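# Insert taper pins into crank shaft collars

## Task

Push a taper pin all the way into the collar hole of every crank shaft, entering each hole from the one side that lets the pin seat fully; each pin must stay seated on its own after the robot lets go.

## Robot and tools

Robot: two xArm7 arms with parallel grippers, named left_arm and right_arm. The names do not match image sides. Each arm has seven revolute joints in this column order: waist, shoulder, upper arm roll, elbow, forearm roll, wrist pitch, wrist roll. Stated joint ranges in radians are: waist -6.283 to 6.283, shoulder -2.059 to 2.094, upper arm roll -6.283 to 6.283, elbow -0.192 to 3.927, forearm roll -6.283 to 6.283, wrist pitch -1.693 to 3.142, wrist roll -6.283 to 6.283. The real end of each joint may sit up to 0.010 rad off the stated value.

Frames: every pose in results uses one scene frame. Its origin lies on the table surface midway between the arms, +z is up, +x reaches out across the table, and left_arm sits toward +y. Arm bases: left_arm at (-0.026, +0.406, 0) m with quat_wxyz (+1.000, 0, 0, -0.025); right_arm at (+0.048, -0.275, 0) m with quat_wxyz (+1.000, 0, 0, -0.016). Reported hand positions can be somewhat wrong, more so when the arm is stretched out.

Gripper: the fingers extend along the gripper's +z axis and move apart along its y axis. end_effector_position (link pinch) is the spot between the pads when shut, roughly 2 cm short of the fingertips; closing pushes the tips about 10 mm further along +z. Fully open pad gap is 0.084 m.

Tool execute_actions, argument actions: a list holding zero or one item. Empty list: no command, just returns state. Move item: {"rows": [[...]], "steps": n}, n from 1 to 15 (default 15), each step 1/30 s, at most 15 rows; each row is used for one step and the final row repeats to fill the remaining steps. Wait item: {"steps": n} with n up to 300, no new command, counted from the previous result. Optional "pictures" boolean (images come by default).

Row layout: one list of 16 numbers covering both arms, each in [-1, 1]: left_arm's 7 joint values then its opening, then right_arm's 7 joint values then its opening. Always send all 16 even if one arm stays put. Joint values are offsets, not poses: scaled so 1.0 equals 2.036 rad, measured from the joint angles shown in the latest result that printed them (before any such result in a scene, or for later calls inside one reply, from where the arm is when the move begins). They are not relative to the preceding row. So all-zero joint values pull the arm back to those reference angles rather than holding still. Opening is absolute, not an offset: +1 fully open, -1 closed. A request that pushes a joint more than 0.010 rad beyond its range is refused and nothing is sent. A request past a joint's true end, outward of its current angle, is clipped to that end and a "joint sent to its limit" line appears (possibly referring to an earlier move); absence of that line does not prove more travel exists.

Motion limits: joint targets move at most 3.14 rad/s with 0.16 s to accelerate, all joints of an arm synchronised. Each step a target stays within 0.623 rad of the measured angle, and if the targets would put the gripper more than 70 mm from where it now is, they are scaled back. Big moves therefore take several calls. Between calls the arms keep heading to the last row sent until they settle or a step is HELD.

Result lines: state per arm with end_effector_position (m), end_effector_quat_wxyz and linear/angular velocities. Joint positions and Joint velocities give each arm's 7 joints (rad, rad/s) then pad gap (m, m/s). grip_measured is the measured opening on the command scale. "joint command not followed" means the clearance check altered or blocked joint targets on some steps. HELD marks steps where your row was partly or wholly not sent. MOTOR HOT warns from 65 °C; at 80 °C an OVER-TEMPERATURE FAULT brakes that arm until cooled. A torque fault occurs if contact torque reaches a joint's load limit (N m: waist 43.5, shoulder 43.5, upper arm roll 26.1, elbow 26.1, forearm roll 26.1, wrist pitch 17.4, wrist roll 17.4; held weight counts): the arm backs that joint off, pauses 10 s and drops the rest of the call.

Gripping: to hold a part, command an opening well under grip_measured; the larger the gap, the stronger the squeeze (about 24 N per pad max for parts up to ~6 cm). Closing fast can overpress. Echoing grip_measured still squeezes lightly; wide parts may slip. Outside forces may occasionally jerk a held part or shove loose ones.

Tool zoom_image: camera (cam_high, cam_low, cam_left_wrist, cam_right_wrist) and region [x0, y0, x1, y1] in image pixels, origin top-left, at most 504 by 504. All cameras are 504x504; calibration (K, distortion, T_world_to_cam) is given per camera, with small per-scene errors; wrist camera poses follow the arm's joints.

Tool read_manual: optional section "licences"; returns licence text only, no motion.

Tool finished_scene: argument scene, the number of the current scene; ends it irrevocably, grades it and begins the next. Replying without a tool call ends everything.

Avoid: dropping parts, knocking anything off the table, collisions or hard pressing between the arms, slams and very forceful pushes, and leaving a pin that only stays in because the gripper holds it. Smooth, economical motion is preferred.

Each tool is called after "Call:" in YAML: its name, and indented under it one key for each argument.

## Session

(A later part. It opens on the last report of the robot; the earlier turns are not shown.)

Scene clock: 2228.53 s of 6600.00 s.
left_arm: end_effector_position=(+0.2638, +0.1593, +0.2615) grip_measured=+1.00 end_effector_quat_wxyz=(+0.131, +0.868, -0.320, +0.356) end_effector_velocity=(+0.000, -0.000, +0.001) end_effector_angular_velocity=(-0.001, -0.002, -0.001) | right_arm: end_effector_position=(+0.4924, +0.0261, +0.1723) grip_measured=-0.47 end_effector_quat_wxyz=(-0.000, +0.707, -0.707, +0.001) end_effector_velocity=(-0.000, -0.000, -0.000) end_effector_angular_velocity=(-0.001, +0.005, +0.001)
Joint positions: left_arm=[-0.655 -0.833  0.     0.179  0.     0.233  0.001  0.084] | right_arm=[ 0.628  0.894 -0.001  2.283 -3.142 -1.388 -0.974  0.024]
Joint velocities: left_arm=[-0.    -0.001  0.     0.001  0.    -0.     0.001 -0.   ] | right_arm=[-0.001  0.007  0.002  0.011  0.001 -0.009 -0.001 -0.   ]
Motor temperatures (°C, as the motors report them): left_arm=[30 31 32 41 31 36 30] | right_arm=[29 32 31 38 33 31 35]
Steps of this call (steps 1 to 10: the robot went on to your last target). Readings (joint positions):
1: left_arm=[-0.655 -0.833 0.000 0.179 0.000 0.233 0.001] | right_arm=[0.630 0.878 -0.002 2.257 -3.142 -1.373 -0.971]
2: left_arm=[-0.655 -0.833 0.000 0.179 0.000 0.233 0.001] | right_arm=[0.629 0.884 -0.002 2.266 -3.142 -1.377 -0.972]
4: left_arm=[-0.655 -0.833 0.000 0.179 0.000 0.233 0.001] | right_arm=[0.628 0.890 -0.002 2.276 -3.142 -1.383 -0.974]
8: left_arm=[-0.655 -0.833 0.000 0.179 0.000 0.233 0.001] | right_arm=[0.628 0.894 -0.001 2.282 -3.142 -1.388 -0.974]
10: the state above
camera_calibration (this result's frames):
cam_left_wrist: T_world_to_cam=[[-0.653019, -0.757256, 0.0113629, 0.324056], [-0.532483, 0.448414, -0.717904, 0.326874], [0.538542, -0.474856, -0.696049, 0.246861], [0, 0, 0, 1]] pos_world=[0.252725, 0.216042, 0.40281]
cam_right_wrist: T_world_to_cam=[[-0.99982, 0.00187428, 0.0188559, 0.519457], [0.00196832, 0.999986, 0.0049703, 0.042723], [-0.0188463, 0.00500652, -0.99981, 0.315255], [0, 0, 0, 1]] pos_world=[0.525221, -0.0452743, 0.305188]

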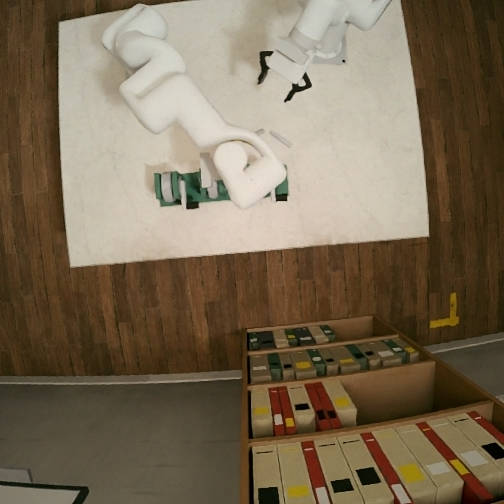

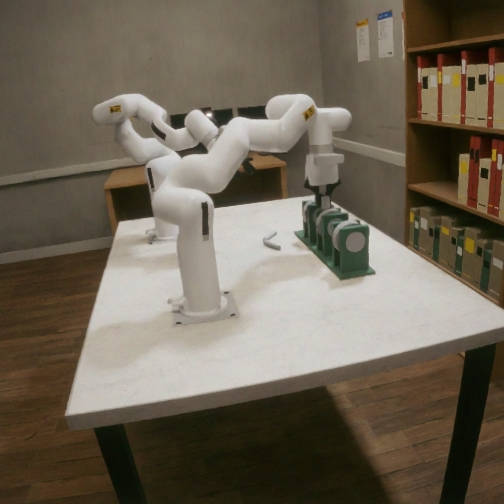

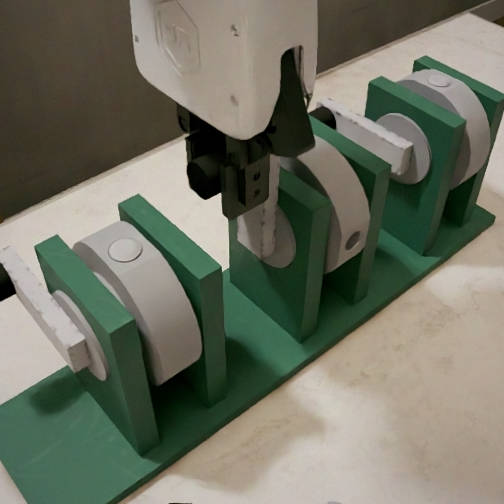

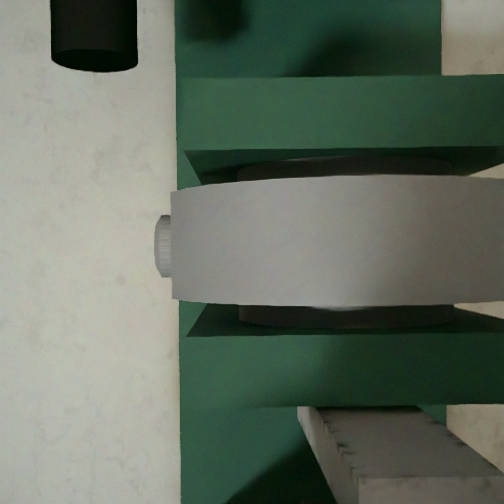

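Call:
execute_actions:
  actions:
    - {"rows":[[0,0,0,0,0,0,0,1, -0.0047,-0.004,0,-0.009,0,0.0237,-0.0047,-0.7],[0,0,0,0,0,0,0,1, -0.0047,-0.004,0,-0.009,0,0.0237,-0.0047,-0.7],[0,0,0,0,0,0,0,1, -0.0093,-0.009,0,-0.019,0,0.0474,-0.0093,-0.7],[0,0,0,0,0,0,0,1, -0.0093,-0.009,0,-0.019,0,0.0474,-0.0093,-0.7],[0,0,0,0,0,0,0,1, -0.014,-0.015,0,-0.0305,0,0.0711,-0.014,-0.7],[0,0,0,0,0,0,0,1, -0.014,-0.015,0,-0.0305,0,0.0711,-0.014,-0.7],[0,0,0,0,0,0,0,1, -0.0186,-0.0218,0,-0.0429,0,0.0948,-0.0186,-0.7],[0,0,0,0,0,0,0,1, -0.0186,-0.0218,0,-0.0429,0,0.0948,-0.0186,-0.7],[0,0,0,0,0,0,0,1, -0.0211,-0.0342,0,-0.0723,0,0.1303,-0.0211,-0.7],[0,0,0,0,0,0,0,1, -0.0236,-0.0466,0,-0.1018,0,0.1658,-0.0236,-0.7],[0,0,0,0,0,0,0,1, -0.0236,-0.0466,0,-0.1018,0,0.1658,-0.0236,-0.7],[0,0,0,0,0,0,0,1, -0.026,-0.059,0,-0.1312,0,0.2012,-0.026,-0.7],[0,0,0,0,0,0,0,1, -0.0285,-0.0713,0,-0.1607,0,0.2367,-0.0285,-0.7]],"steps":15}
  pictures: false

Call:
execute_actions:
  actions:
    - {"steps":12}

Scene clock: 2242.07 s of 6600.00 s.
left_arm: end_effector_position=(+0.2638, +0.1593, +0.2615) grip_measured=+1.00 end_effector_quat_wxyz=(+0.131, +0.868, -0.320, +0.356) end_effector_velocity=(-0.000, +0.000, -0.001) end_effector_angular_velocity=(+0.003, +0.002, -0.001) | right_arm: end_effector_position=(+0.5466, +0.0277, +0.1438) grip_measured=-0.46 end_effector_quat_wxyz=(-0.120, +0.702, -0.702, +0.030) end_effector_velocity=(+0.098, +0.001, -0.102) end_effector_angular_velocity=(+0.334, -0.577, +0.001)
Joint positions: left_arm=[-0.655 -0.833  0.     0.179  0.     0.233  0.001  0.084] | right_arm=[ 0.578  0.789 -0.001  2.051 -3.142 -1.014 -1.024  0.024]
Joint velocities: left_arm=[-0.     0.002 -0.    -0.001  0.     0.002  0.001  0.   ] | right_arm=[-0.092 -0.436  0.004 -1.01   0.005  1.24  -0.093  0.001]
Motor temperatures (°C, as the motors report them): left_arm=[30 31 32 41 31 36 30] | right_arm=[29 32 31 37 33 31 35]
Steps of this call (steps 1 to 30: the robot went on to your last target; steps 31 to 90: nothing new was sent; then 10.03 s passed at rest; steps 91 to 105: all 15 steps of this action). Readings (joint positions):
91: left_arm=[-0.655 -0.833 0.000 0.179 0.000 0.233 0.001] | right_arm=[0.628 0.895 -0.001 2.284 -3.142 -1.389 -0.975]
92: left_arm=[-0.655 -0.833 0.000 0.179 0.000 0.233 0.001] | right_arm=[0.627 0.894 -0.001 2.281 -3.142 -1.383 -0.976]
94: left_arm=[-0.655 -0.833 0.000 0.179 0.000 0.233 0.001] | right_arm=[0.621 0.888 -0.001 2.269 -3.142 -1.352 -0.982]
98: left_arm=[-0.655 -0.833 0.000 0.179 0.000 0.233 0.001] | right_arm=[0.603 0.869 -0.001 2.231 -3.142 -1.261 -0.999]
105: the state above

Scene clock: 2242.47 s of 6600.00 s.
left_arm: end_effector_position=(+0.2638, +0.1593, +0.2615) grip_measured=+1.00 end_effector_quat_wxyz=(+0.131, +0.868, -0.320, +0.356) end_effector_velocity=(+0.000, -0.000, +0.001) end_effector_angular_velocity=(-0.002, -0.002, +0.000) | right_arm: end_effector_position=(+0.5537, +0.0275, +0.1348) grip_measured=-0.46 end_effector_quat_wxyz=(-0.147, +0.699, -0.699, +0.037) end_effector_velocity=(+0.002, -0.001, -0.002) end_effector_angular_velocity=(+0.003, -0.009, -0.002)
Joint positions: left_arm=[-0.655 -0.833  0.     0.179  0.     0.233  0.001  0.084] | right_arm=[ 0.571  0.749 -0.     1.96  -3.141 -0.905 -1.032  0.024]
Joint velocities: left_arm=[-0.    -0.002 -0.     0.    -0.    -0.001 -0.    -0.   ] | right_arm=[-0.001 -0.004 -0.001 -0.014 -0.001  0.019 -0.001  0.   ]
Motor temperatures (°C, as the motors report them): left_arm=[30 31 32 41 31 36 30] | right_arm=[29 32 31 37 33 31 35]
Steps of this call (steps 1 to 12: the robot went on to your last target). Readings (joint positions):
1: left_arm=[-0.655 -0.833 0.000 0.179 0.000 0.233 0.001] | right_arm=[0.576 0.776 -0.001 2.021 -3.142 -0.978 -1.027]
2: left_arm=[-0.655 -0.833 0.000 0.179 0.000 0.233 0.001] | right_arm=[0.574 0.767 -0.001 2.001 -3.141 -0.952 -1.029]
4: left_arm=[-0.655 -0.833 0.000 0.179 0.000 0.233 0.001] | right_arm=[0.572 0.757 -0.001 1.978 -3.141 -0.925 -1.031]
8: left_arm=[-0.655 -0.833 0.000 0.179 0.000 0.233 0.001] | right_arm=[0.571 0.751 -0.000 1.963 -3.141 -0.909 -1.032]
12: the state above
camera_calibration (this result's frames):
cam_left_wrist: T_world_to_cam=[[-0.653019, -0.757256, 0.0113627, 0.324056], [-0.532483, 0.448414, -0.717904, 0.326874], [0.538542, -0.474856, -0.696049, 0.246861], [0, 0, 0, 1]] pos_world=[0.252725, 0.216042, 0.40281]
cam_right_wrist: T_world_to_cam=[[-0.970906, 0.0179461, -0.238788, 0.599797], [-0.0210233, 0.986949, 0.159655, 0.0335941], [0.238537, 0.16003, -0.957857, 0.126528], [0, 0, 0, 1]] pos_world=[0.552871, -0.0641679, 0.259057]

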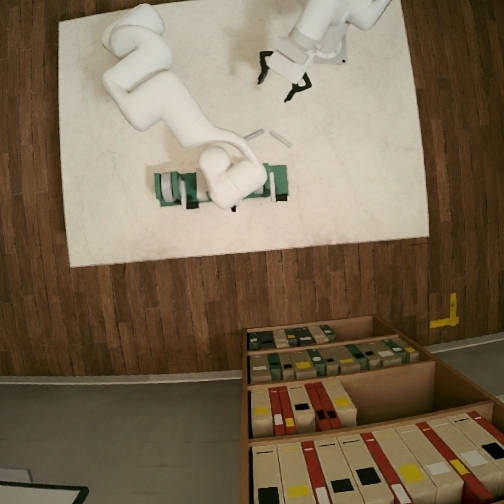

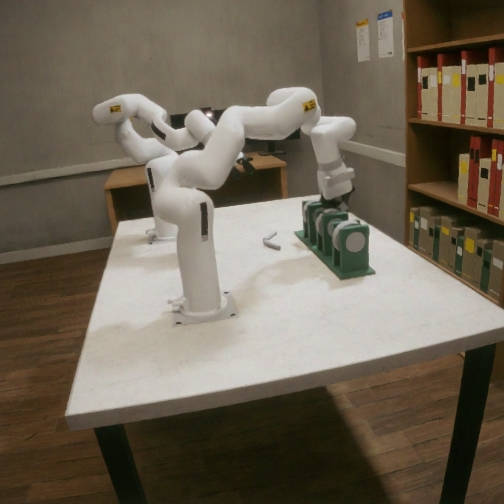

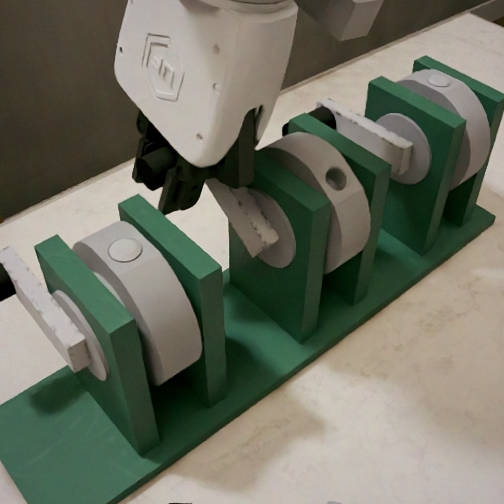

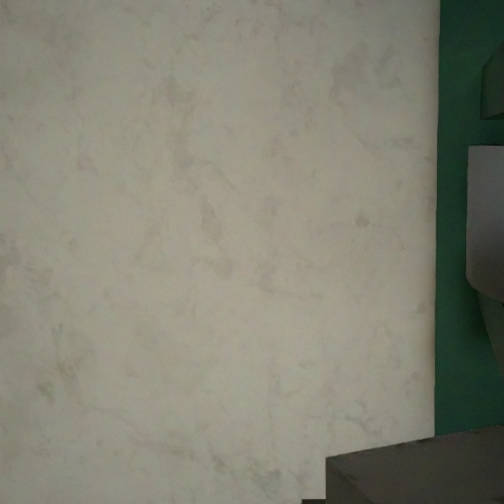

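Call:
zoom_image:
  camera: "cam_left_wrist"
  region: [280, 130, 400, 230]

Region (280, 130, 400, 230) of cam_left_wrist's 504x504 image, scaled by 4.200, with more detail than that image has.

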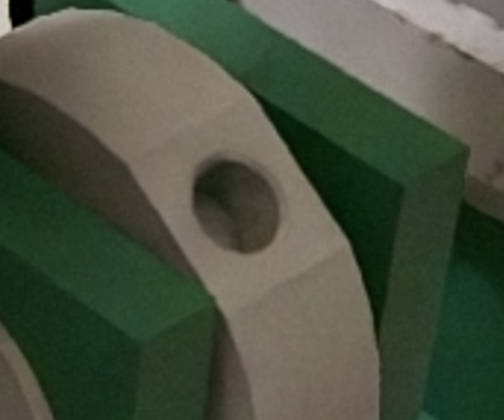

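Call:
zoom_image:
  camera: "cam_low"
  region: [280, 180, 400, 290]

Call:
zoom_image:
  camera: "cam_high"
  region: [140, 120, 320, 260]

Region (280, 180, 400, 290) of cam_low's 504x504 image, scaled by 4.200, with more detail than that image has; it fills the top 462 rows of this view, and the rest is white.

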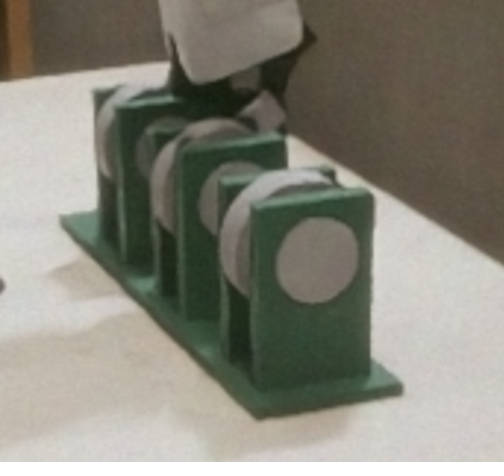

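Region (140, 120, 320, 260) of cam_high's 504x504 image, scaled by 2.800, with more detail than that image has.

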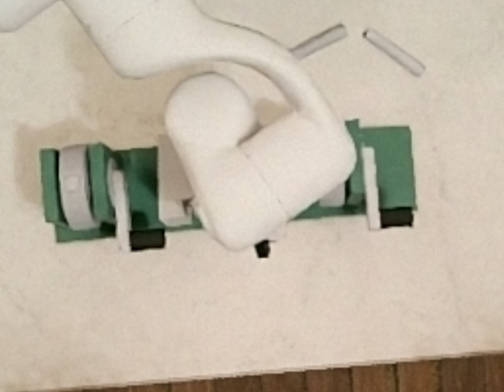

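Call:
execute_actions:
  actions:
    - {"rows":[[0,0,0,0,0,0,0,1, -0.001,0.006,0,0.002,0,0.006,-0.001,-0.7],[0,0,0,0,0,0,0,1, -0.001,0.006,0,0.002,0,0.006,-0.001,-0.7],[0,0,0,0,0,0,0,1, -0.001,0.006,0,0.002,0,0.006,-0.001,-0.7],[0,0,0,0,0,0,0,1, -0.0018,0.012,0,0.002,0,0.012,-0.0018,-0.7],[0,0,0,0,0,0,0,1, -0.0018,0.012,0,0.002,0,0.012,-0.0018,-0.7],[0,0,0,0,0,0,0,1, -0.0018,0.012,0,0.002,0,0.012,-0.0018,-0.7],[0,0,0,0,0,0,0,1, -0.0023,0.018,0,0.001,0,0.018,-0.0023,-0.7],[0,0,0,0,0,0,0,1, -0.0023,0.018,0,0.001,0,0.018,-0.0023,-0.7],[0,0,0,0,0,0,0,1, -0.0023,0.018,0,0.001,0,0.018,-0.0023,-0.7],[0,0,0,0,0,0,0,1, -0.0027,0.0236,0,0,0,0.0237,-0.0027,-0.7]],"steps":15}

Scene clock: 2259.17 s of 6600.00 s.
left_arm: end_effector_position=(+0.2638, +0.1593, +0.2615) grip_measured=+1.00 end_effector_quat_wxyz=(+0.131, +0.868, -0.320, +0.356) end_effector_velocity=(+0.000, -0.000, +0.001) end_effector_angular_velocity=(-0.001, +0.000, +0.001) | right_arm: end_effector_position=(+0.5644, +0.0277, +0.1082) grip_measured=-0.46 end_effector_quat_wxyz=(-0.153, +0.698, -0.699, +0.041) end_effector_velocity=(+0.002, +0.002, -0.017) end_effector_angular_velocity=(+0.004, -0.003, +0.002)
Joint positions: left_arm=[-0.655 -0.833  0.     0.179  0.     0.233  0.001  0.084] | right_arm=[ 0.564  0.796 -0.002  1.963 -3.142 -0.847 -1.038  0.024]
Joint velocities: left_arm=[ 0.     0.001 -0.     0.002 -0.     0.    -0.001  0.   ] | right_arm=[-0.001  0.024  0.002 -0.01   0.001  0.039 -0.002 -0.   ]
Motor temperatures (°C, as the motors report them): left_arm=[30 31 32 41 31 36 30] | right_arm=[29 32 31 36 33 33 35]
Steps of this call (steps 1 to 30: the robot went on to your last target; steps 31 to 90: nothing new was sent; then 13.20 s passed at rest; steps 91 to 105: all 15 steps of this action). Readings (joint positions):
91: left_arm=[-0.655 -0.833 0.000 0.179 0.000 0.233 0.001] | right_arm=[0.570 0.749 -0.001 1.958 -3.142 -0.902 -1.033]
92: left_arm=[-0.655 -0.833 0.000 0.179 0.000 0.233 0.001] | right_arm=[0.570 0.752 -0.001 1.960 -3.142 -0.900 -1.033]
94: left_arm=[-0.655 -0.833 0.000 0.179 0.000 0.233 0.001] | right_arm=[0.569 0.758 -0.001 1.962 -3.142 -0.893 -1.034]
98: left_arm=[-0.655 -0.833 0.000 0.179 0.000 0.233 0.001] | right_arm=[0.566 0.774 -0.002 1.964 -3.142 -0.876 -1.036]
105: the state above
camera_calibration (this result's frames):
cam_left_wrist: T_world_to_cam=[[-0.653019, -0.757256, 0.0113626, 0.324056], [-0.532483, 0.448415, -0.717904, 0.326874], [0.538542, -0.474856, -0.696049, 0.246861], [0, 0, 0, 1]] pos_world=[0.252724, 0.216042, 0.40281]
cam_right_wrist: T_world_to_cam=[[-0.967467, 0.0213643, -0.252095, 0.603239], [-0.0206554, 0.986432, 0.162866, 0.0373245], [0.252154, 0.162775, -0.953899, 0.0902508], [0, 0, 0, 1]] pos_world=[0.561627, -0.0643964, 0.232084]

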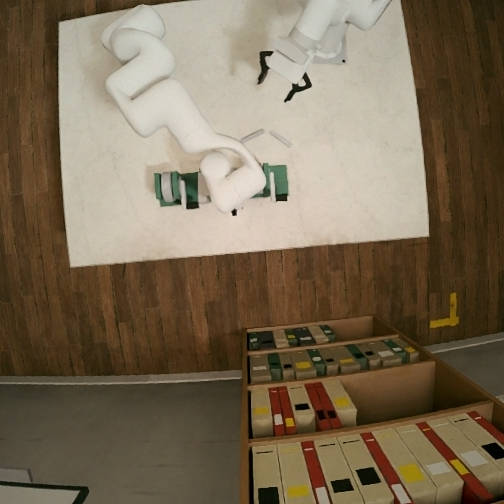

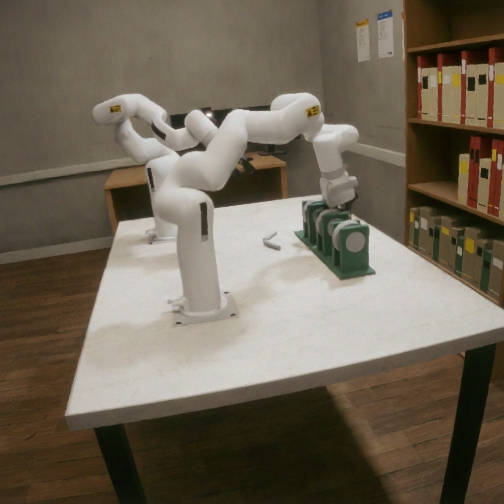

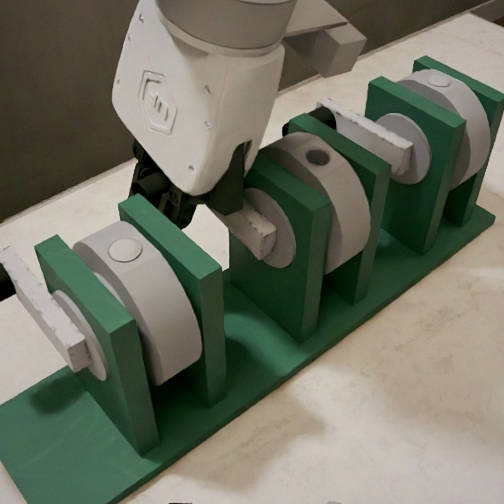

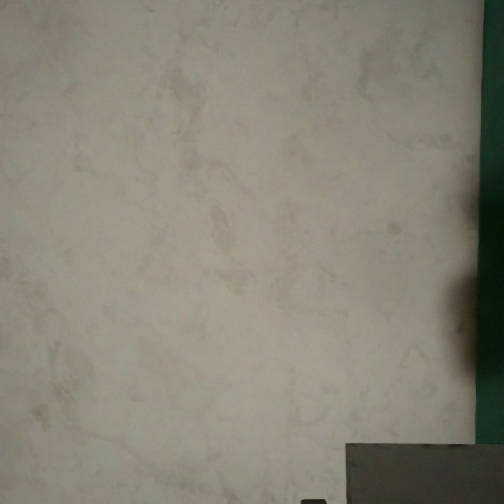

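Call:
execute_actions:
  actions:
    - {"rows":[[0,0,0,0,0,0,0,1, 0,0,0,0,0,0,0,-0.3],[0,0,0,0,0,0,0,1, 0,0,0,0,0,0,0,0.1],[0,0,0,0,0,0,0,1, 0,0,0,0,0,0,0,0.1],[0,0,0,0,0,0,0,1, 0,0,0,0,0,0,0,0.1],[0,0,0,0,0,0,0,1, 0,0,0,0,0,0,0,0.1],[0,0,0,0,0,0,0,1, 0,-0.04,0,0,0,-0.04,0,0.1],[0,0,0,0,0,0,0,1, 0,-0.04,0,0,0,-0.04,0,0.1],[0,0,0,0,0,0,0,1, 0,-0.04,0,0,0,-0.04,0,0.1],[0,0,0,0,0,0,0,1, 0,-0.04,0,0,0,-0.04,0,0.1],[0,0,0,0,0,0,0,1, 0,-0.04,0,0,0,-0.04,0,0.1],[0,0,0,0,0,0,0,1, 0.0503,-0.0286,0,0.0924,0,-0.2782,0.05,0.1]],"steps":15}
  pictures: false

Call:
execute_actions:
  actions:
    - {"steps":25}

Scene clock: 2272.40 s of 6600.00 s.
left_arm: end_effector_position=(+0.2638, +0.1593, +0.2615) grip_measured=+1.00 end_effector_quat_wxyz=(+0.131, +0.868, -0.320, +0.356) end_effector_velocity=(-0.000, +0.000, -0.001) end_effector_angular_velocity=(+0.001, +0.001, -0.000) | right_arm: end_effector_position=(+0.5364, +0.0227, +0.1626) grip_measured=+0.09 end_effector_quat_wxyz=(-0.118, +0.700, -0.704, +0.030) end_effector_velocity=(-0.337, +0.023, +0.140) end_effector_angular_velocity=(-0.544, +1.046, +0.011)
Joint positions: left_arm=[-0.655 -0.833  0.     0.179  0.     0.233  0.001  0.084] | right_arm=[ 0.584  0.728 -0.005  2.003 -3.143 -1.031 -1.015  0.048]
Joint velocities: left_arm=[ 0.     0.    -0.    -0.002  0.001 -0.001  0.    -0.   ] | right_arm=[ 0.338  0.121  0.002  0.558  0.    -1.615  0.333  0.   ]
Motor temperatures (°C, as the motors report them): left_arm=[30 31 32 41 31 36 30] | right_arm=[29 32 31 37 33 33 35]
Steps of this call (steps 1 to 15: the robot went on to your last target; steps 16 to 160: nothing new was sent; then 7.40 s passed at rest; steps 161 to 175: all 15 steps of this action). Readings (joint positions):
161: left_arm=[-0.655 -0.833 0.000 0.179 0.000 0.233 0.001] | right_arm=[0.565 0.797 0.000 1.959 -3.141 -0.857 -1.038]
162: left_arm=[-0.655 -0.833 0.000 0.179 0.000 0.233 0.001] | right_arm=[0.565 0.797 -0.001 1.959 -3.142 -0.856 -1.038]
164: left_arm=[-0.655 -0.833 0.000 0.179 0.000 0.233 0.001] | right_arm=[0.563 0.796 -0.004 1.961 -3.143 -0.853 -1.037]
168: left_arm=[-0.655 -0.833 0.000 0.179 0.000 0.233 0.001] | right_arm=[0.563 0.779 -0.003 1.958 -3.143 -0.872 -1.037]
175: the state above

Scene clock: 2273.23 s of 6600.00 s.
left_arm: end_effector_position=(+0.2638, +0.1593, +0.2615) grip_measured=+1.00 end_effector_quat_wxyz=(+0.131, +0.868, -0.320, +0.356) end_effector_velocity=(-0.000, +0.000, -0.001) end_effector_angular_velocity=(+0.001, +0.001, -0.000) | right_arm: end_effector_position=(+0.4598, +0.0268, +0.2195) grip_measured=+0.09 end_effector_quat_wxyz=(+0.001, +0.707, -0.708, +0.001) end_effector_velocity=(-0.000, +0.000, +0.001) end_effector_angular_velocity=(+0.000, -0.001, -0.001)
Joint positions: left_arm=[-0.655 -0.833  0.     0.179  0.     0.233  0.001  0.084] | right_arm=[ 0.666  0.738 -0.002  2.151 -3.142 -1.414 -0.936  0.048]
Joint velocities: left_arm=[-0.    -0.001  0.    -0.002 -0.     0.     0.001 -0.   ] | right_arm=[ 0.001 -0.001 -0.001  0.001  0.    -0.001  0.002  0.   ]
Motor temperatures (°C, as the motors report them): left_arm=[30 31 32 41 31 36 30] | right_arm=[29 32 31 37 33 33 35]
Steps of this call (steps 1 to 25: the robot went on to your last target). Readings (joint positions):
1: left_arm=[-0.655 -0.833 0.000 0.179 0.000 0.233 0.001] | right_arm=[0.596 0.732 -0.004 2.024 -3.143 -1.087 -1.003]
2: left_arm=[-0.655 -0.833 0.000 0.179 0.000 0.233 0.001] | right_arm=[0.610 0.733 -0.003 2.047 -3.143 -1.145 -0.991]
4: left_arm=[-0.655 -0.833 0.000 0.179 0.000 0.233 0.001] | right_arm=[0.635 0.734 -0.001 2.092 -3.142 -1.258 -0.968]
8: left_arm=[-0.655 -0.833 0.000 0.179 0.000 0.233 0.001] | right_arm=[0.662 0.735 -0.001 2.140 -3.142 -1.380 -0.943]
25: the state above
camera_calibration (this result's frames):
cam_left_wrist: T_world_to_cam=[[-0.653019, -0.757256, 0.0113627, 0.324056], [-0.532483, 0.448415, -0.717904, 0.326874], [0.538542, -0.474856, -0.696049, 0.246861], [0, 0, 0, 1]] pos_world=[0.252725, 0.216042, 0.40281]
cam_right_wrist: T_world_to_cam=[[-0.999807, 0.00297811, 0.0194305, 0.48587], [0.00303454, 0.999991, 0.00287531, 0.0418077], [-0.0194218, 0.00293371, -0.999807, 0.362181], [0, 0, 0, 1]] pos_world=[0.492684, -0.0443169, 0.352551]

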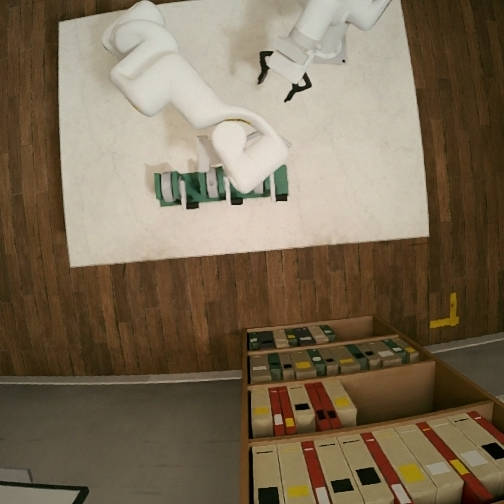

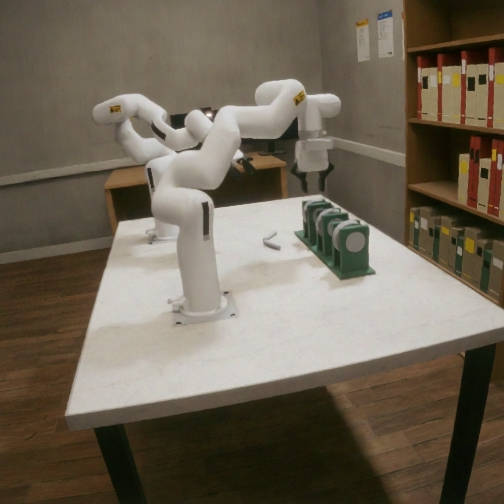

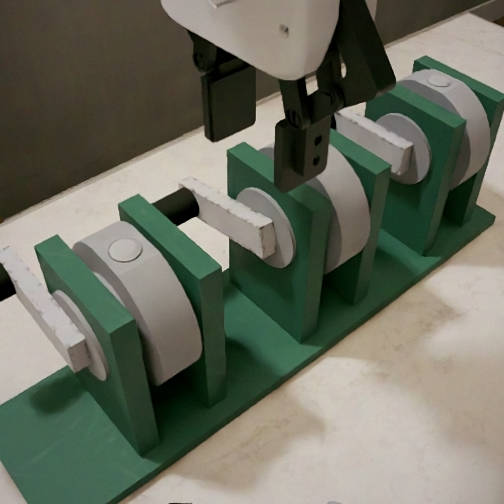

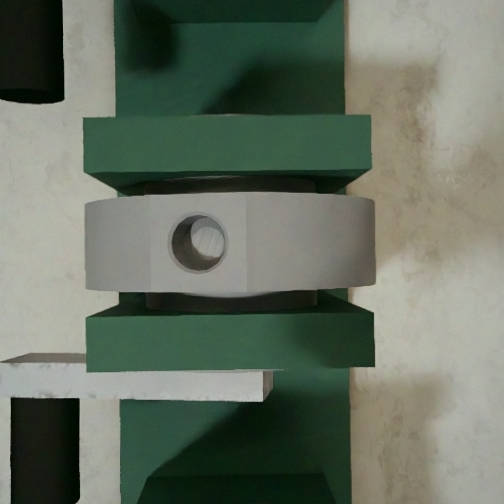

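Call:
execute_actions:
  actions:
    - {"rows":[[0,0,0,0,0,0,0,1, -0.0496,-0.0039,0,-0.0953,0,0.2392,-0.0501,0.1],[0,0,0,0,0,0,0,1, -0.0496,-0.0039,0,-0.0953,0,0.2392,-0.0501,0.1],[0,0,0,0,0,0,0,1, -0.0496,-0.0039,0,-0.0953,0,0.2392,-0.0501,0.1],[0,0,0,0,0,0,0,1, -0.0496,-0.0039,0,-0.0953,0,0.2392,-0.0501,0.1],[0,0,0,0,0,0,0,1, -0.0496,-0.0039,0,-0.0953,0,0.2392,-0.0501,0.1],[0,0,0,0,0,0,0,1, -0.0496,-0.0039,0,-0.0953,0,0.2392,-0.0501,0.1],[0,0,0,0,0,0,0,1, -0.0496,-0.0039,0,-0.0953,0,0.2392,-0.0501,0.1],[0,0,0,0,0,0,0,1, -0.0496,-0.0039,0,-0.0953,0,0.2392,-0.0501,0.1],[0,0,0,0,0,0,0,1, -0.0496,-0.0039,0,-0.0953,0,0.2392,-0.0501,0.1],[0,0,0,0,0,0,0,1, -0.0496,-0.0039,0,-0.0953,0,0.2392,-0.0501,0.1],[0,0,0,0,0,0,0,1, -0.0496,0.0175,0,-0.0953,0,0.2606,-0.0501,0.1],[0,0,0,0,0,0,0,1, -0.0496,0.0175,0,-0.0953,0,0.2606,-0.0501,0.1],[0,0,0,0,0,0,0,1, -0.0496,0.0388,0,-0.0953,0,0.2819,-0.0501,0.1]],"steps":15}
  pictures: false

Call:
execute_actions:
  actions:
    - {"steps":12}

Scene clock: 2310.30 s of 6600.00 s.
left_arm: end_effector_position=(+0.2638, +0.1593, +0.2615) grip_measured=+1.00 end_effector_quat_wxyz=(+0.131, +0.868, -0.320, +0.356) end_effector_velocity=(-0.000, +0.000, -0.000) end_effector_angular_velocity=(+0.000, +0.001, +0.000) | right_arm: end_effector_position=(+0.5567, +0.0253, +0.1191) grip_measured=+0.09 end_effector_quat_wxyz=(-0.142, +0.699, -0.700, +0.038) end_effector_velocity=(+0.032, +0.032, -0.354) end_effector_angular_velocity=(-0.005, +0.036, +0.048)
Joint positions: left_arm=[-0.655 -0.833  0.     0.179  0.     0.233  0.001  0.084] | right_arm=[ 0.568  0.779 -0.003  1.966 -3.143 -0.891 -1.035  0.048]
Joint velocities: left_arm=[-0.    -0.001 -0.    -0.001  0.     0.001 -0.    -0.   ] | right_arm=[-0.009  0.524  0.029 -0.13   0.006  0.62  -0.039 -0.   ]
Motor temperatures (°C, as the motors report them): left_arm=[30 31 32 41 31 36 30] | right_arm=[29 33 31 38 33 32 35]
Steps of this call (steps 1 to 15: the robot went on to your last target; steps 16 to 90: nothing new was sent; then 33.57 s passed at rest; steps 91 to 105: all 15 steps of this action). Readings (joint positions):
91: left_arm=[-0.655 -0.833 0.000 0.179 0.000 0.233 0.001] | right_arm=[0.666 0.738 -0.002 2.151 -3.142 -1.413 -0.936]
92: left_arm=[-0.655 -0.833 0.000 0.179 0.000 0.233 0.001] | right_arm=[0.665 0.738 -0.002 2.149 -3.142 -1.407 -0.938]
94: left_arm=[-0.655 -0.833 0.000 0.179 0.000 0.233 0.001] | right_arm=[0.657 0.735 -0.001 2.130 -3.142 -1.357 -0.948]
98: left_arm=[-0.655 -0.833 0.000 0.179 0.000 0.233 0.001] | right_arm=[0.610 0.734 -0.003 2.042 -3.142 -1.141 -0.993]
105: the state above

Scene clock: 2310.70 s of 6600.00 s.
left_arm: end_effector_position=(+0.2638, +0.1593, +0.2615) grip_measured=+1.00 end_effector_quat_wxyz=(+0.131, +0.868, -0.320, +0.356) end_effector_velocity=(-0.000, +0.000, +0.000) end_effector_angular_velocity=(-0.001, -0.001, -0.000) | right_arm: end_effector_position=(+0.5612, +0.0269, +0.0947) grip_measured=+0.09 end_effector_quat_wxyz=(-0.145, +0.699, -0.699, +0.039) end_effector_velocity=(-0.002, -0.002, -0.009) end_effector_angular_velocity=(-0.007, +0.009, +0.001)
Joint positions: left_arm=[-0.655 -0.833  0.     0.179  0.     0.233  0.001  0.084] | right_arm=[ 0.565  0.816 -0.002  1.957 -3.142 -0.841 -1.038  0.048]
Joint velocities: left_arm=[-0.    -0.001 -0.    -0.001 -0.    -0.001  0.    -0.   ] | right_arm=[-0.     0.011 -0.001 -0.008 -0.     0.008 -0.002 -0.   ]
Motor temperatures (°C, as the motors report them): left_arm=[30 31 32 41 31 36 30] | right_arm=[29 33 31 38 33 32 35]
Steps of this call (steps 1 to 12: the robot went on to your last target). Readings (joint positions):
1: left_arm=[-0.655 -0.833 0.000 0.179 0.000 0.233 0.001] | right_arm=[0.567 0.795 -0.002 1.961 -3.142 -0.874 -1.036]
2: left_arm=[-0.655 -0.833 0.000 0.179 0.000 0.233 0.001] | right_arm=[0.567 0.806 -0.001 1.957 -3.142 -0.863 -1.036]
4: left_arm=[-0.655 -0.833 0.000 0.179 0.000 0.233 0.001] | right_arm=[0.567 0.815 -0.001 1.955 -3.142 -0.851 -1.037]
8: left_arm=[-0.655 -0.833 0.000 0.179 0.000 0.233 0.001] | right_arm=[0.566 0.815 -0.002 1.958 -3.143 -0.843 -1.038]
12: the state above
camera_calibration (this result's frames):
cam_left_wrist: T_world_to_cam=[[-0.653019, -0.757256, 0.0113627, 0.324056], [-0.532483, 0.448415, -0.717904, 0.326874], [0.538542, -0.474856, -0.696049, 0.246861], [0, 0, 0, 1]] pos_world=[0.252725, 0.216042, 0.40281]
cam_right_wrist: T_world_to_cam=[[-0.971295, 0.0174828, -0.237235, 0.597602], [-0.019839, 0.987868, 0.154026, 0.0406691], [0.237049, 0.154311, -0.959164, 0.087528], [0, 0, 0, 1]] pos_world=[0.560506, -0.0641299, 0.219462]

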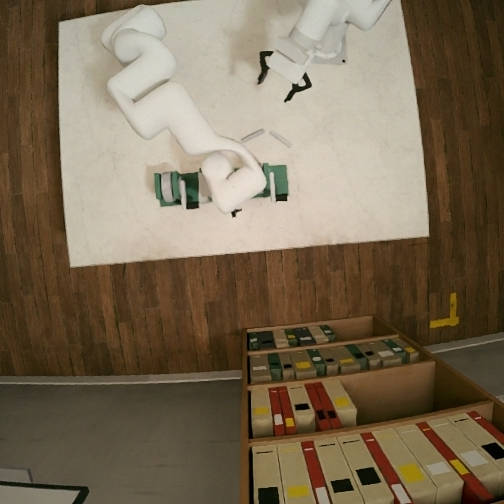

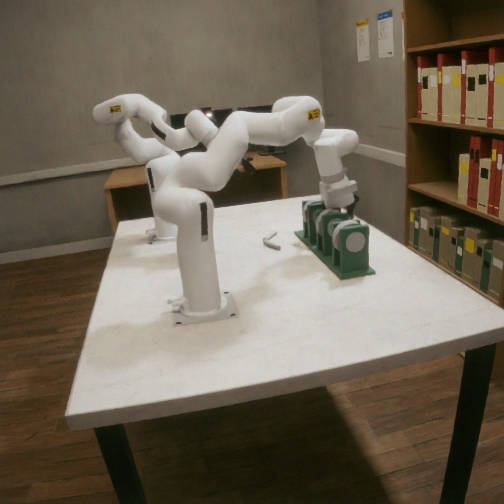

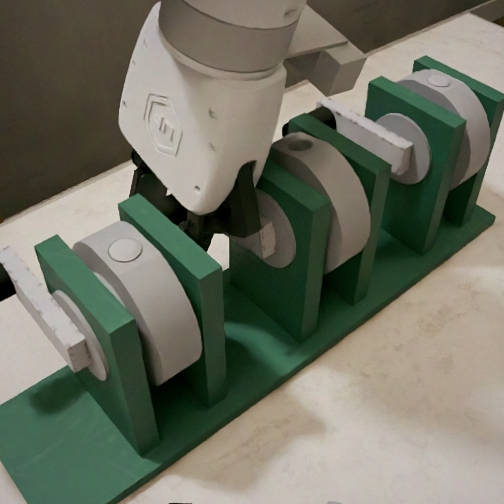

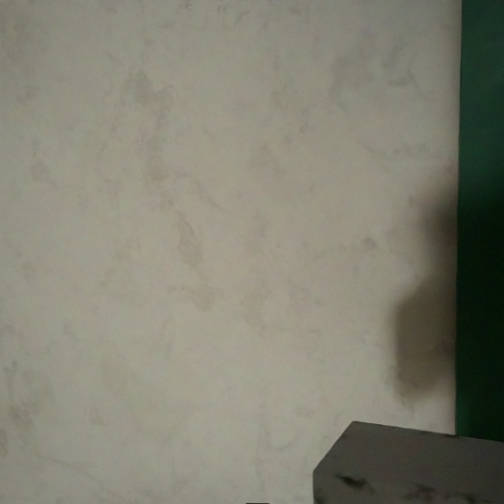

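Call:
execute_actions:
  actions:
    - {"rows":[[0,0,0,0,0,0,0,1, 0,0,0,0,0,0,0,-0.2],[0,0,0,0,0,0,0,1, 0,0,0,0,0,0,0,-0.2],[0,0,0,0,0,0,0,1, 0,0,0,0,0,0,0,-0.2],[0,0,0,0,0,0,0,1, 0,0,0,0,0,0,0,-0.4],[0,0,0,0,0,0,0,1, 0,0,0,0,0,0,0,-0.4],[0,0,0,0,0,0,0,1, 0,0,0,0,0,0,0,-0.4],[0,0,0,0,0,0,0,1, 0,0,0,0,0,0,0,-0.55],[0,0,0,0,0,0,0,1, 0,0,0,0,0,0,0,-0.55],[0,0,0,0,0,0,0,1, 0,0,0,0,0,0,0,-0.7]],"steps":15}

Scene clock: 2318.00 s of 6600.00 s.
left_arm: end_effector_position=(+0.2638, +0.1593, +0.2615) grip_measured=+1.00 end_effector_quat_wxyz=(+0.131, +0.868, -0.320, +0.356) end_effector_velocity=(-0.000, +0.000, -0.001) end_effector_angular_velocity=(+0.001, +0.002, +0.000) | right_arm: end_effector_position=(+0.5620, +0.0266, +0.0951) grip_measured=-0.46 end_effector_quat_wxyz=(-0.146, +0.699, -0.699, +0.039) end_effector_velocity=(-0.002, +0.001, -0.001) end_effector_angular_velocity=(+0.001, +0.005, -0.002)
Joint positions: left_arm=[-0.655 -0.833  0.     0.179  0.     0.233  0.001  0.084] | right_arm=[ 0.565  0.816 -0.003  1.958 -3.143 -0.839 -1.038  0.024]
Joint velocities: left_arm=[ 0.     0.001  0.    -0.001  0.     0.001 -0.    -0.   ] | right_arm=[ 0.     0.001  0.002 -0.001  0.001 -0.002  0.003  0.   ]
Motor temperatures (°C, as the motors report them): left_arm=[30 31 32 41 31 36 30] | right_arm=[29 33 31 39 33 32 35]
Steps of this call (steps 1 to 30: the robot went on to your last target; steps 31 to 90: nothing new was sent; then 3.80 s passed at rest; steps 91 to 105: all 15 steps of this action). Readings (joint positions):
91: left_arm=[-0.655 -0.833 0.000 0.179 0.000 0.233 0.001] | right_arm=[0.565 0.817 -0.002 1.957 -3.142 -0.840 -1.038]
92: left_arm=[-0.655 -0.833 0.000 0.179 0.000 0.233 0.001] | right_arm=[0.565 0.817 -0.002 1.957 -3.142 -0.840 -1.038]
94: left_arm=[-0.655 -0.833 0.000 0.179 0.000 0.233 0.001] | right_arm=[0.565 0.816 -0.002 1.957 -3.142 -0.840 -1.038]
98: left_arm=[-0.655 -0.833 0.000 0.179 0.000 0.233 0.001] | right_arm=[0.565 0.816 -0.003 1.958 -3.143 -0.839 -1.038]
105: the state above
camera_calibration (this result's frames):
cam_left_wrist: T_world_to_cam=[[-0.653019, -0.757256, 0.0113626, 0.324056], [-0.532483, 0.448415, -0.717904, 0.326874], [0.538542, -0.474856, -0.69605, 0.246861], [0, 0, 0, 1]] pos_world=[0.252725, 0.216042, 0.402809]
cam_right_wrist: T_world_to_cam=[[-0.970773, 0.0178823, -0.239334, 0.598363], [-0.0198427, 0.987826, 0.154292, 0.0408218], [0.23918, 0.154532, -0.9586, 0.0864714], [0, 0, 0, 1]] pos_world=[0.561002, -0.0643875, 0.219802]

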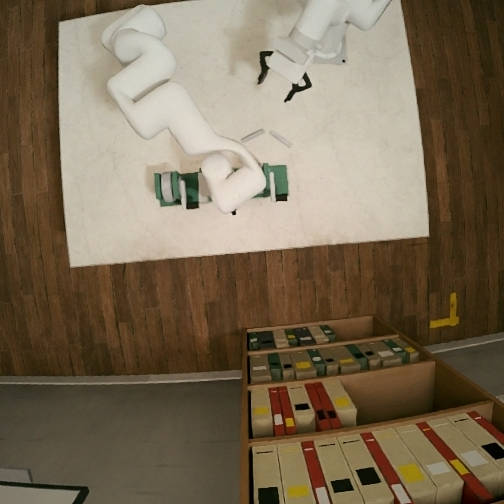

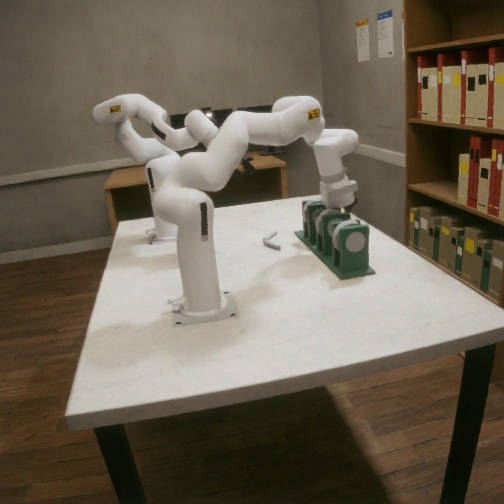

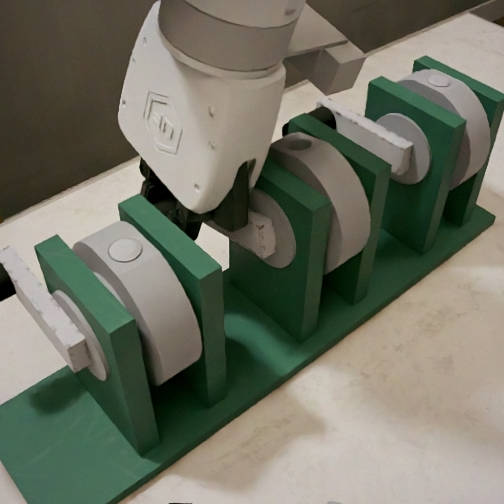

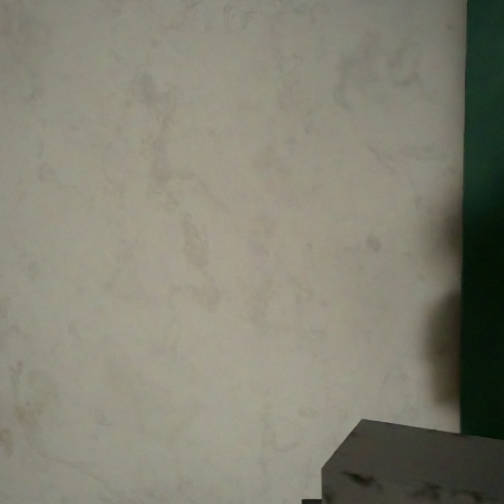

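Call:
execute_actions:
  actions:
    - {"rows":[[0,0,0,0,0,0,0,1, 0,0,0,0,0,0,0,-1],[0,0,0,0,0,0,0,1, 0,-0.0054,0,0.0007,0,-0.0065,0,-1],[0,0,0,0,0,0,0,1, 0,-0.0108,0,0.0013,0,-0.013,0,-1],[0,0,0,0,0,0,0,1, 0,-0.0162,0,0.002,0,-0.0196,0,-1],[0,0,0,0,0,0,0,1, 0,-0.0162,0,0.002,0,-0.0196,0,-1],[0,0,0,0,0,0,0,1, 0.0002,-0.0195,0,0.011,0,-0.031,0.0002,-1],[0,0,0,0,0,0,0,1, 0.0003,-0.022,0,0.02,0,-0.043,0.0004,-1],[0,0,0,0,0,0,0,1, 0.0005,-0.0235,0,0.0295,0,-0.0545,0.0006,-1],[0,0,0,0,0,0,0,1, 0.0005,-0.0235,0,0.0295,0,-0.0545,0.0006,-1],[0,0,0,0,0,0,0,1, 0.003,-0.022,0,0.0448,0,-0.0786,0.0031,-1],[0,0,0,0,0,0,0,1, 0.0055,-0.019,0,0.06,0,-0.1027,0.0056,-1],[0,0,0,0,0,0,0,1, 0.0055,-0.019,0,0.06,0,-0.1027,0.0056,-1],[0,0,0,0,0,0,0,1, 0.008,-0.015,0,0.0753,0,-0.1267,0.0081,-1],[0,0,0,0,0,0,0,1, 0.0105,-0.0097,0,0.0905,0,-0.1508,0.0106,-1]],"steps":15}
  pictures: false

Call:
execute_actions:
  actions:
    - {"steps":20}

Scene clock: 2337.73 s of 6600.00 s.
left_arm: end_effector_position=(+0.2638, +0.1593, +0.2615) grip_measured=+1.00 end_effector_quat_wxyz=(+0.131, +0.868, -0.320, +0.356) end_effector_velocity=(+0.000, +0.000, -0.000) end_effector_angular_velocity=(-0.000, +0.001, +0.001) | right_arm: end_effector_position=(+0.5479, +0.0264, +0.1601) grip_measured=-0.47 end_effector_quat_wxyz=(-0.122, +0.701, -0.702, +0.032) end_effector_velocity=(-0.100, +0.003, +0.149) end_effector_angular_velocity=(-0.210, +0.386, +0.000)
Joint positions: left_arm=[-0.655 -0.833  0.     0.179  0.     0.233  0.001  0.084] | right_arm=[ 0.577  0.779 -0.003  2.081 -3.143 -1.049 -1.026  0.024]
Joint velocities: left_arm=[ 0.     0.001  0.    -0.    -0.001 -0.001 -0.001 -0.   ] | right_arm=[ 0.094  0.134 -0.001  0.637 -0.003 -0.942  0.095 -0.   ]
Motor temperatures (°C, as the motors report them): left_arm=[30 31 32 41 31 36 30] | right_arm=[29 33 31 38 33 33 35]
Steps of this call (steps 1 to 15: the robot went on to your last target; steps 16 to 90: nothing new was sent; then 16.23 s passed at rest; steps 91 to 105: all 15 steps of this action). Readings (joint positions):
91: left_arm=[-0.655 -0.833 0.000 0.179 0.000 0.233 0.001] | right_arm=[0.565 0.816 -0.002 1.958 -3.143 -0.840 -1.038]
92: left_arm=[-0.655 -0.833 0.000 0.179 0.000 0.233 0.001] | right_arm=[0.565 0.816 -0.002 1.958 -3.143 -0.841 -1.038]
94: left_arm=[-0.655 -0.833 0.000 0.179 0.000 0.233 0.001] | right_arm=[0.565 0.810 -0.002 1.958 -3.143 -0.848 -1.038]
98: left_arm=[-0.655 -0.833 0.000 0.179 0.000 0.233 0.001] | right_arm=[0.566 0.785 -0.002 1.974 -3.143 -0.887 -1.038]
105: the state above

Scene clock: 2338.40 s of 6600.00 s.
left_arm: end_effector_position=(+0.2638, +0.1593, +0.2615) grip_measured=+1.00 end_effector_quat_wxyz=(+0.131, +0.868, -0.320, +0.356) end_effector_velocity=(+0.000, -0.000, +0.001) end_effector_angular_velocity=(-0.002, -0.002, +0.000) | right_arm: end_effector_position=(+0.5363, +0.0262, +0.1730) grip_measured=-0.47 end_effector_quat_wxyz=(-0.098, +0.703, -0.704, +0.025) end_effector_velocity=(-0.000, -0.000, -0.001) end_effector_angular_velocity=(-0.002, +0.002, +0.000)
Joint positions: left_arm=[-0.655 -0.833  0.     0.179  0.     0.233  0.001  0.084] | right_arm=[ 0.587  0.795 -0.003  2.144 -3.143 -1.145 -1.017  0.024]
Joint velocities: left_arm=[ 0.    -0.001 -0.     0.001 -0.001 -0.001  0.     0.   ] | right_arm=[-0.001  0.001  0.001 -0.    -0.001 -0.001 -0.     0.   ]
Motor temperatures (°C, as the motors report them): left_arm=[30 31 32 41 31 36 30] | right_arm=[29 33 31 38 33 33 35]
Steps of this call (steps 1 to 20: the robot went on to your last target). Readings (joint positions):
1: left_arm=[-0.655 -0.833 0.000 0.179 0.000 0.233 0.001] | right_arm=[0.580 0.783 -0.003 2.101 -3.143 -1.079 -1.023]
2: left_arm=[-0.655 -0.833 0.000 0.179 0.000 0.233 0.001] | right_arm=[0.582 0.786 -0.003 2.116 -3.143 -1.102 -1.021]
4: left_arm=[-0.655 -0.833 0.000 0.179 0.000 0.233 0.001] | right_arm=[0.585 0.790 -0.002 2.131 -3.143 -1.127 -1.019]
8: left_arm=[-0.655 -0.833 0.000 0.179 0.000 0.233 0.001] | right_arm=[0.586 0.794 -0.002 2.141 -3.143 -1.141 -1.017]
20: the state above
camera_calibration (this result's frames):
cam_left_wrist: T_world_to_cam=[[-0.65302, -0.757256, 0.0113627, 0.324056], [-0.532483, 0.448415, -0.717904, 0.326874], [0.538542, -0.474856, -0.69605, 0.246861], [0, 0, 0, 1]] pos_world=[0.252725, 0.216042, 0.40281]
cam_right_wrist: T_world_to_cam=[[-0.988177, 0.00845599, -0.153084, 0.586718], [-0.00841118, 0.993984, 0.109201, 0.030194], [0.153086, 0.109197, -0.982161, 0.218869], [0, 0, 0, 1]] pos_world=[0.54653, -0.0588735, 0.301485]

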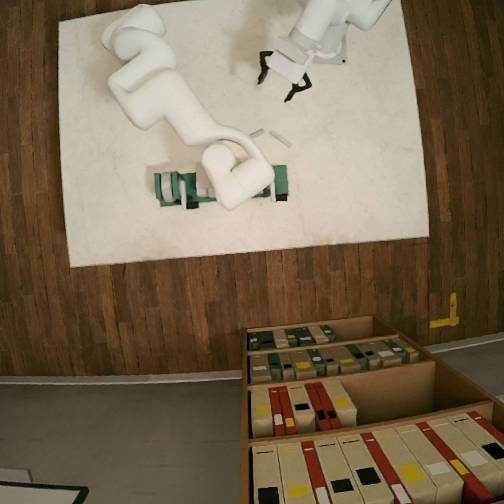

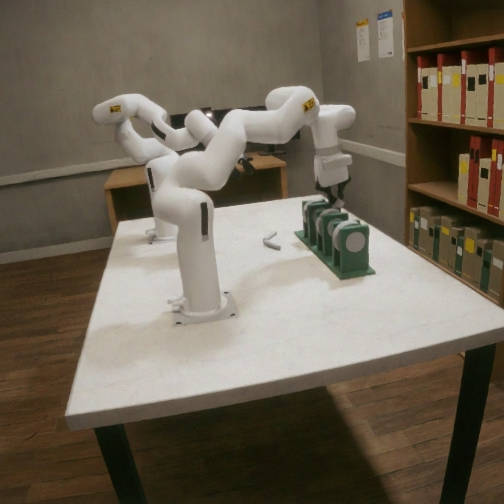

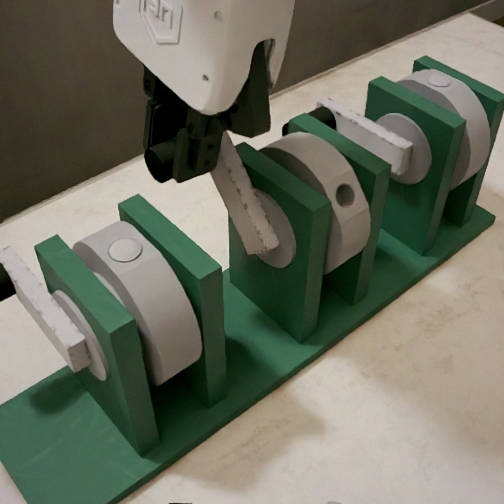

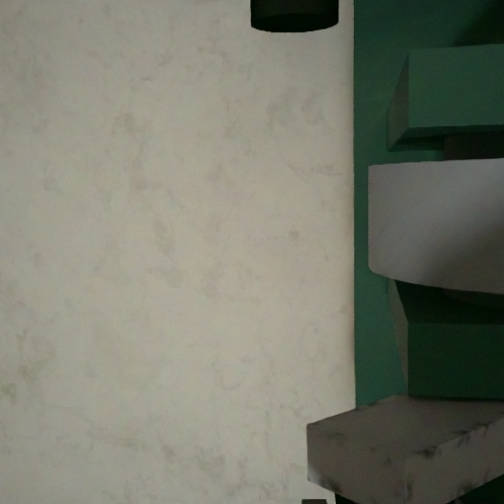

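Call:
zoom_image:
  camera: "cam_left_wrist"
  region: [290, 150, 410, 320]

Call:
zoom_image:
  camera: "cam_right_wrist"
  region: [300, 130, 504, 400]

Region (290, 150, 410, 320) of cam_left_wrist's 504x504 image, scaled by 2.965, with more detail than that image has; it fills the left 356 columns of this view, and the rest is white.

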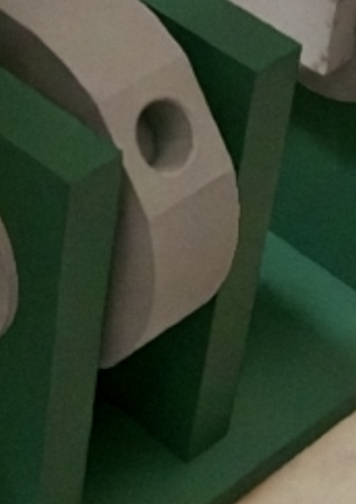

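Region (300, 130, 504, 400) of cam_right_wrist's 504x504 image, scaled by 1.867, with more detail than that image has; it fills the left 381 columns of this view, and the rest is white.

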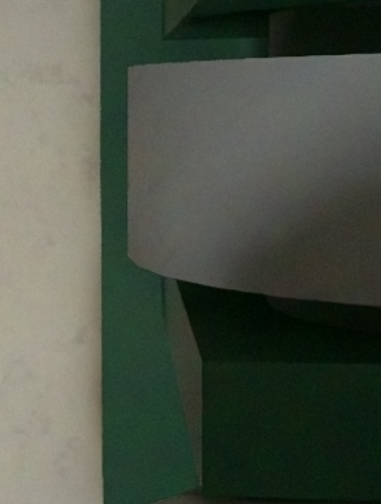

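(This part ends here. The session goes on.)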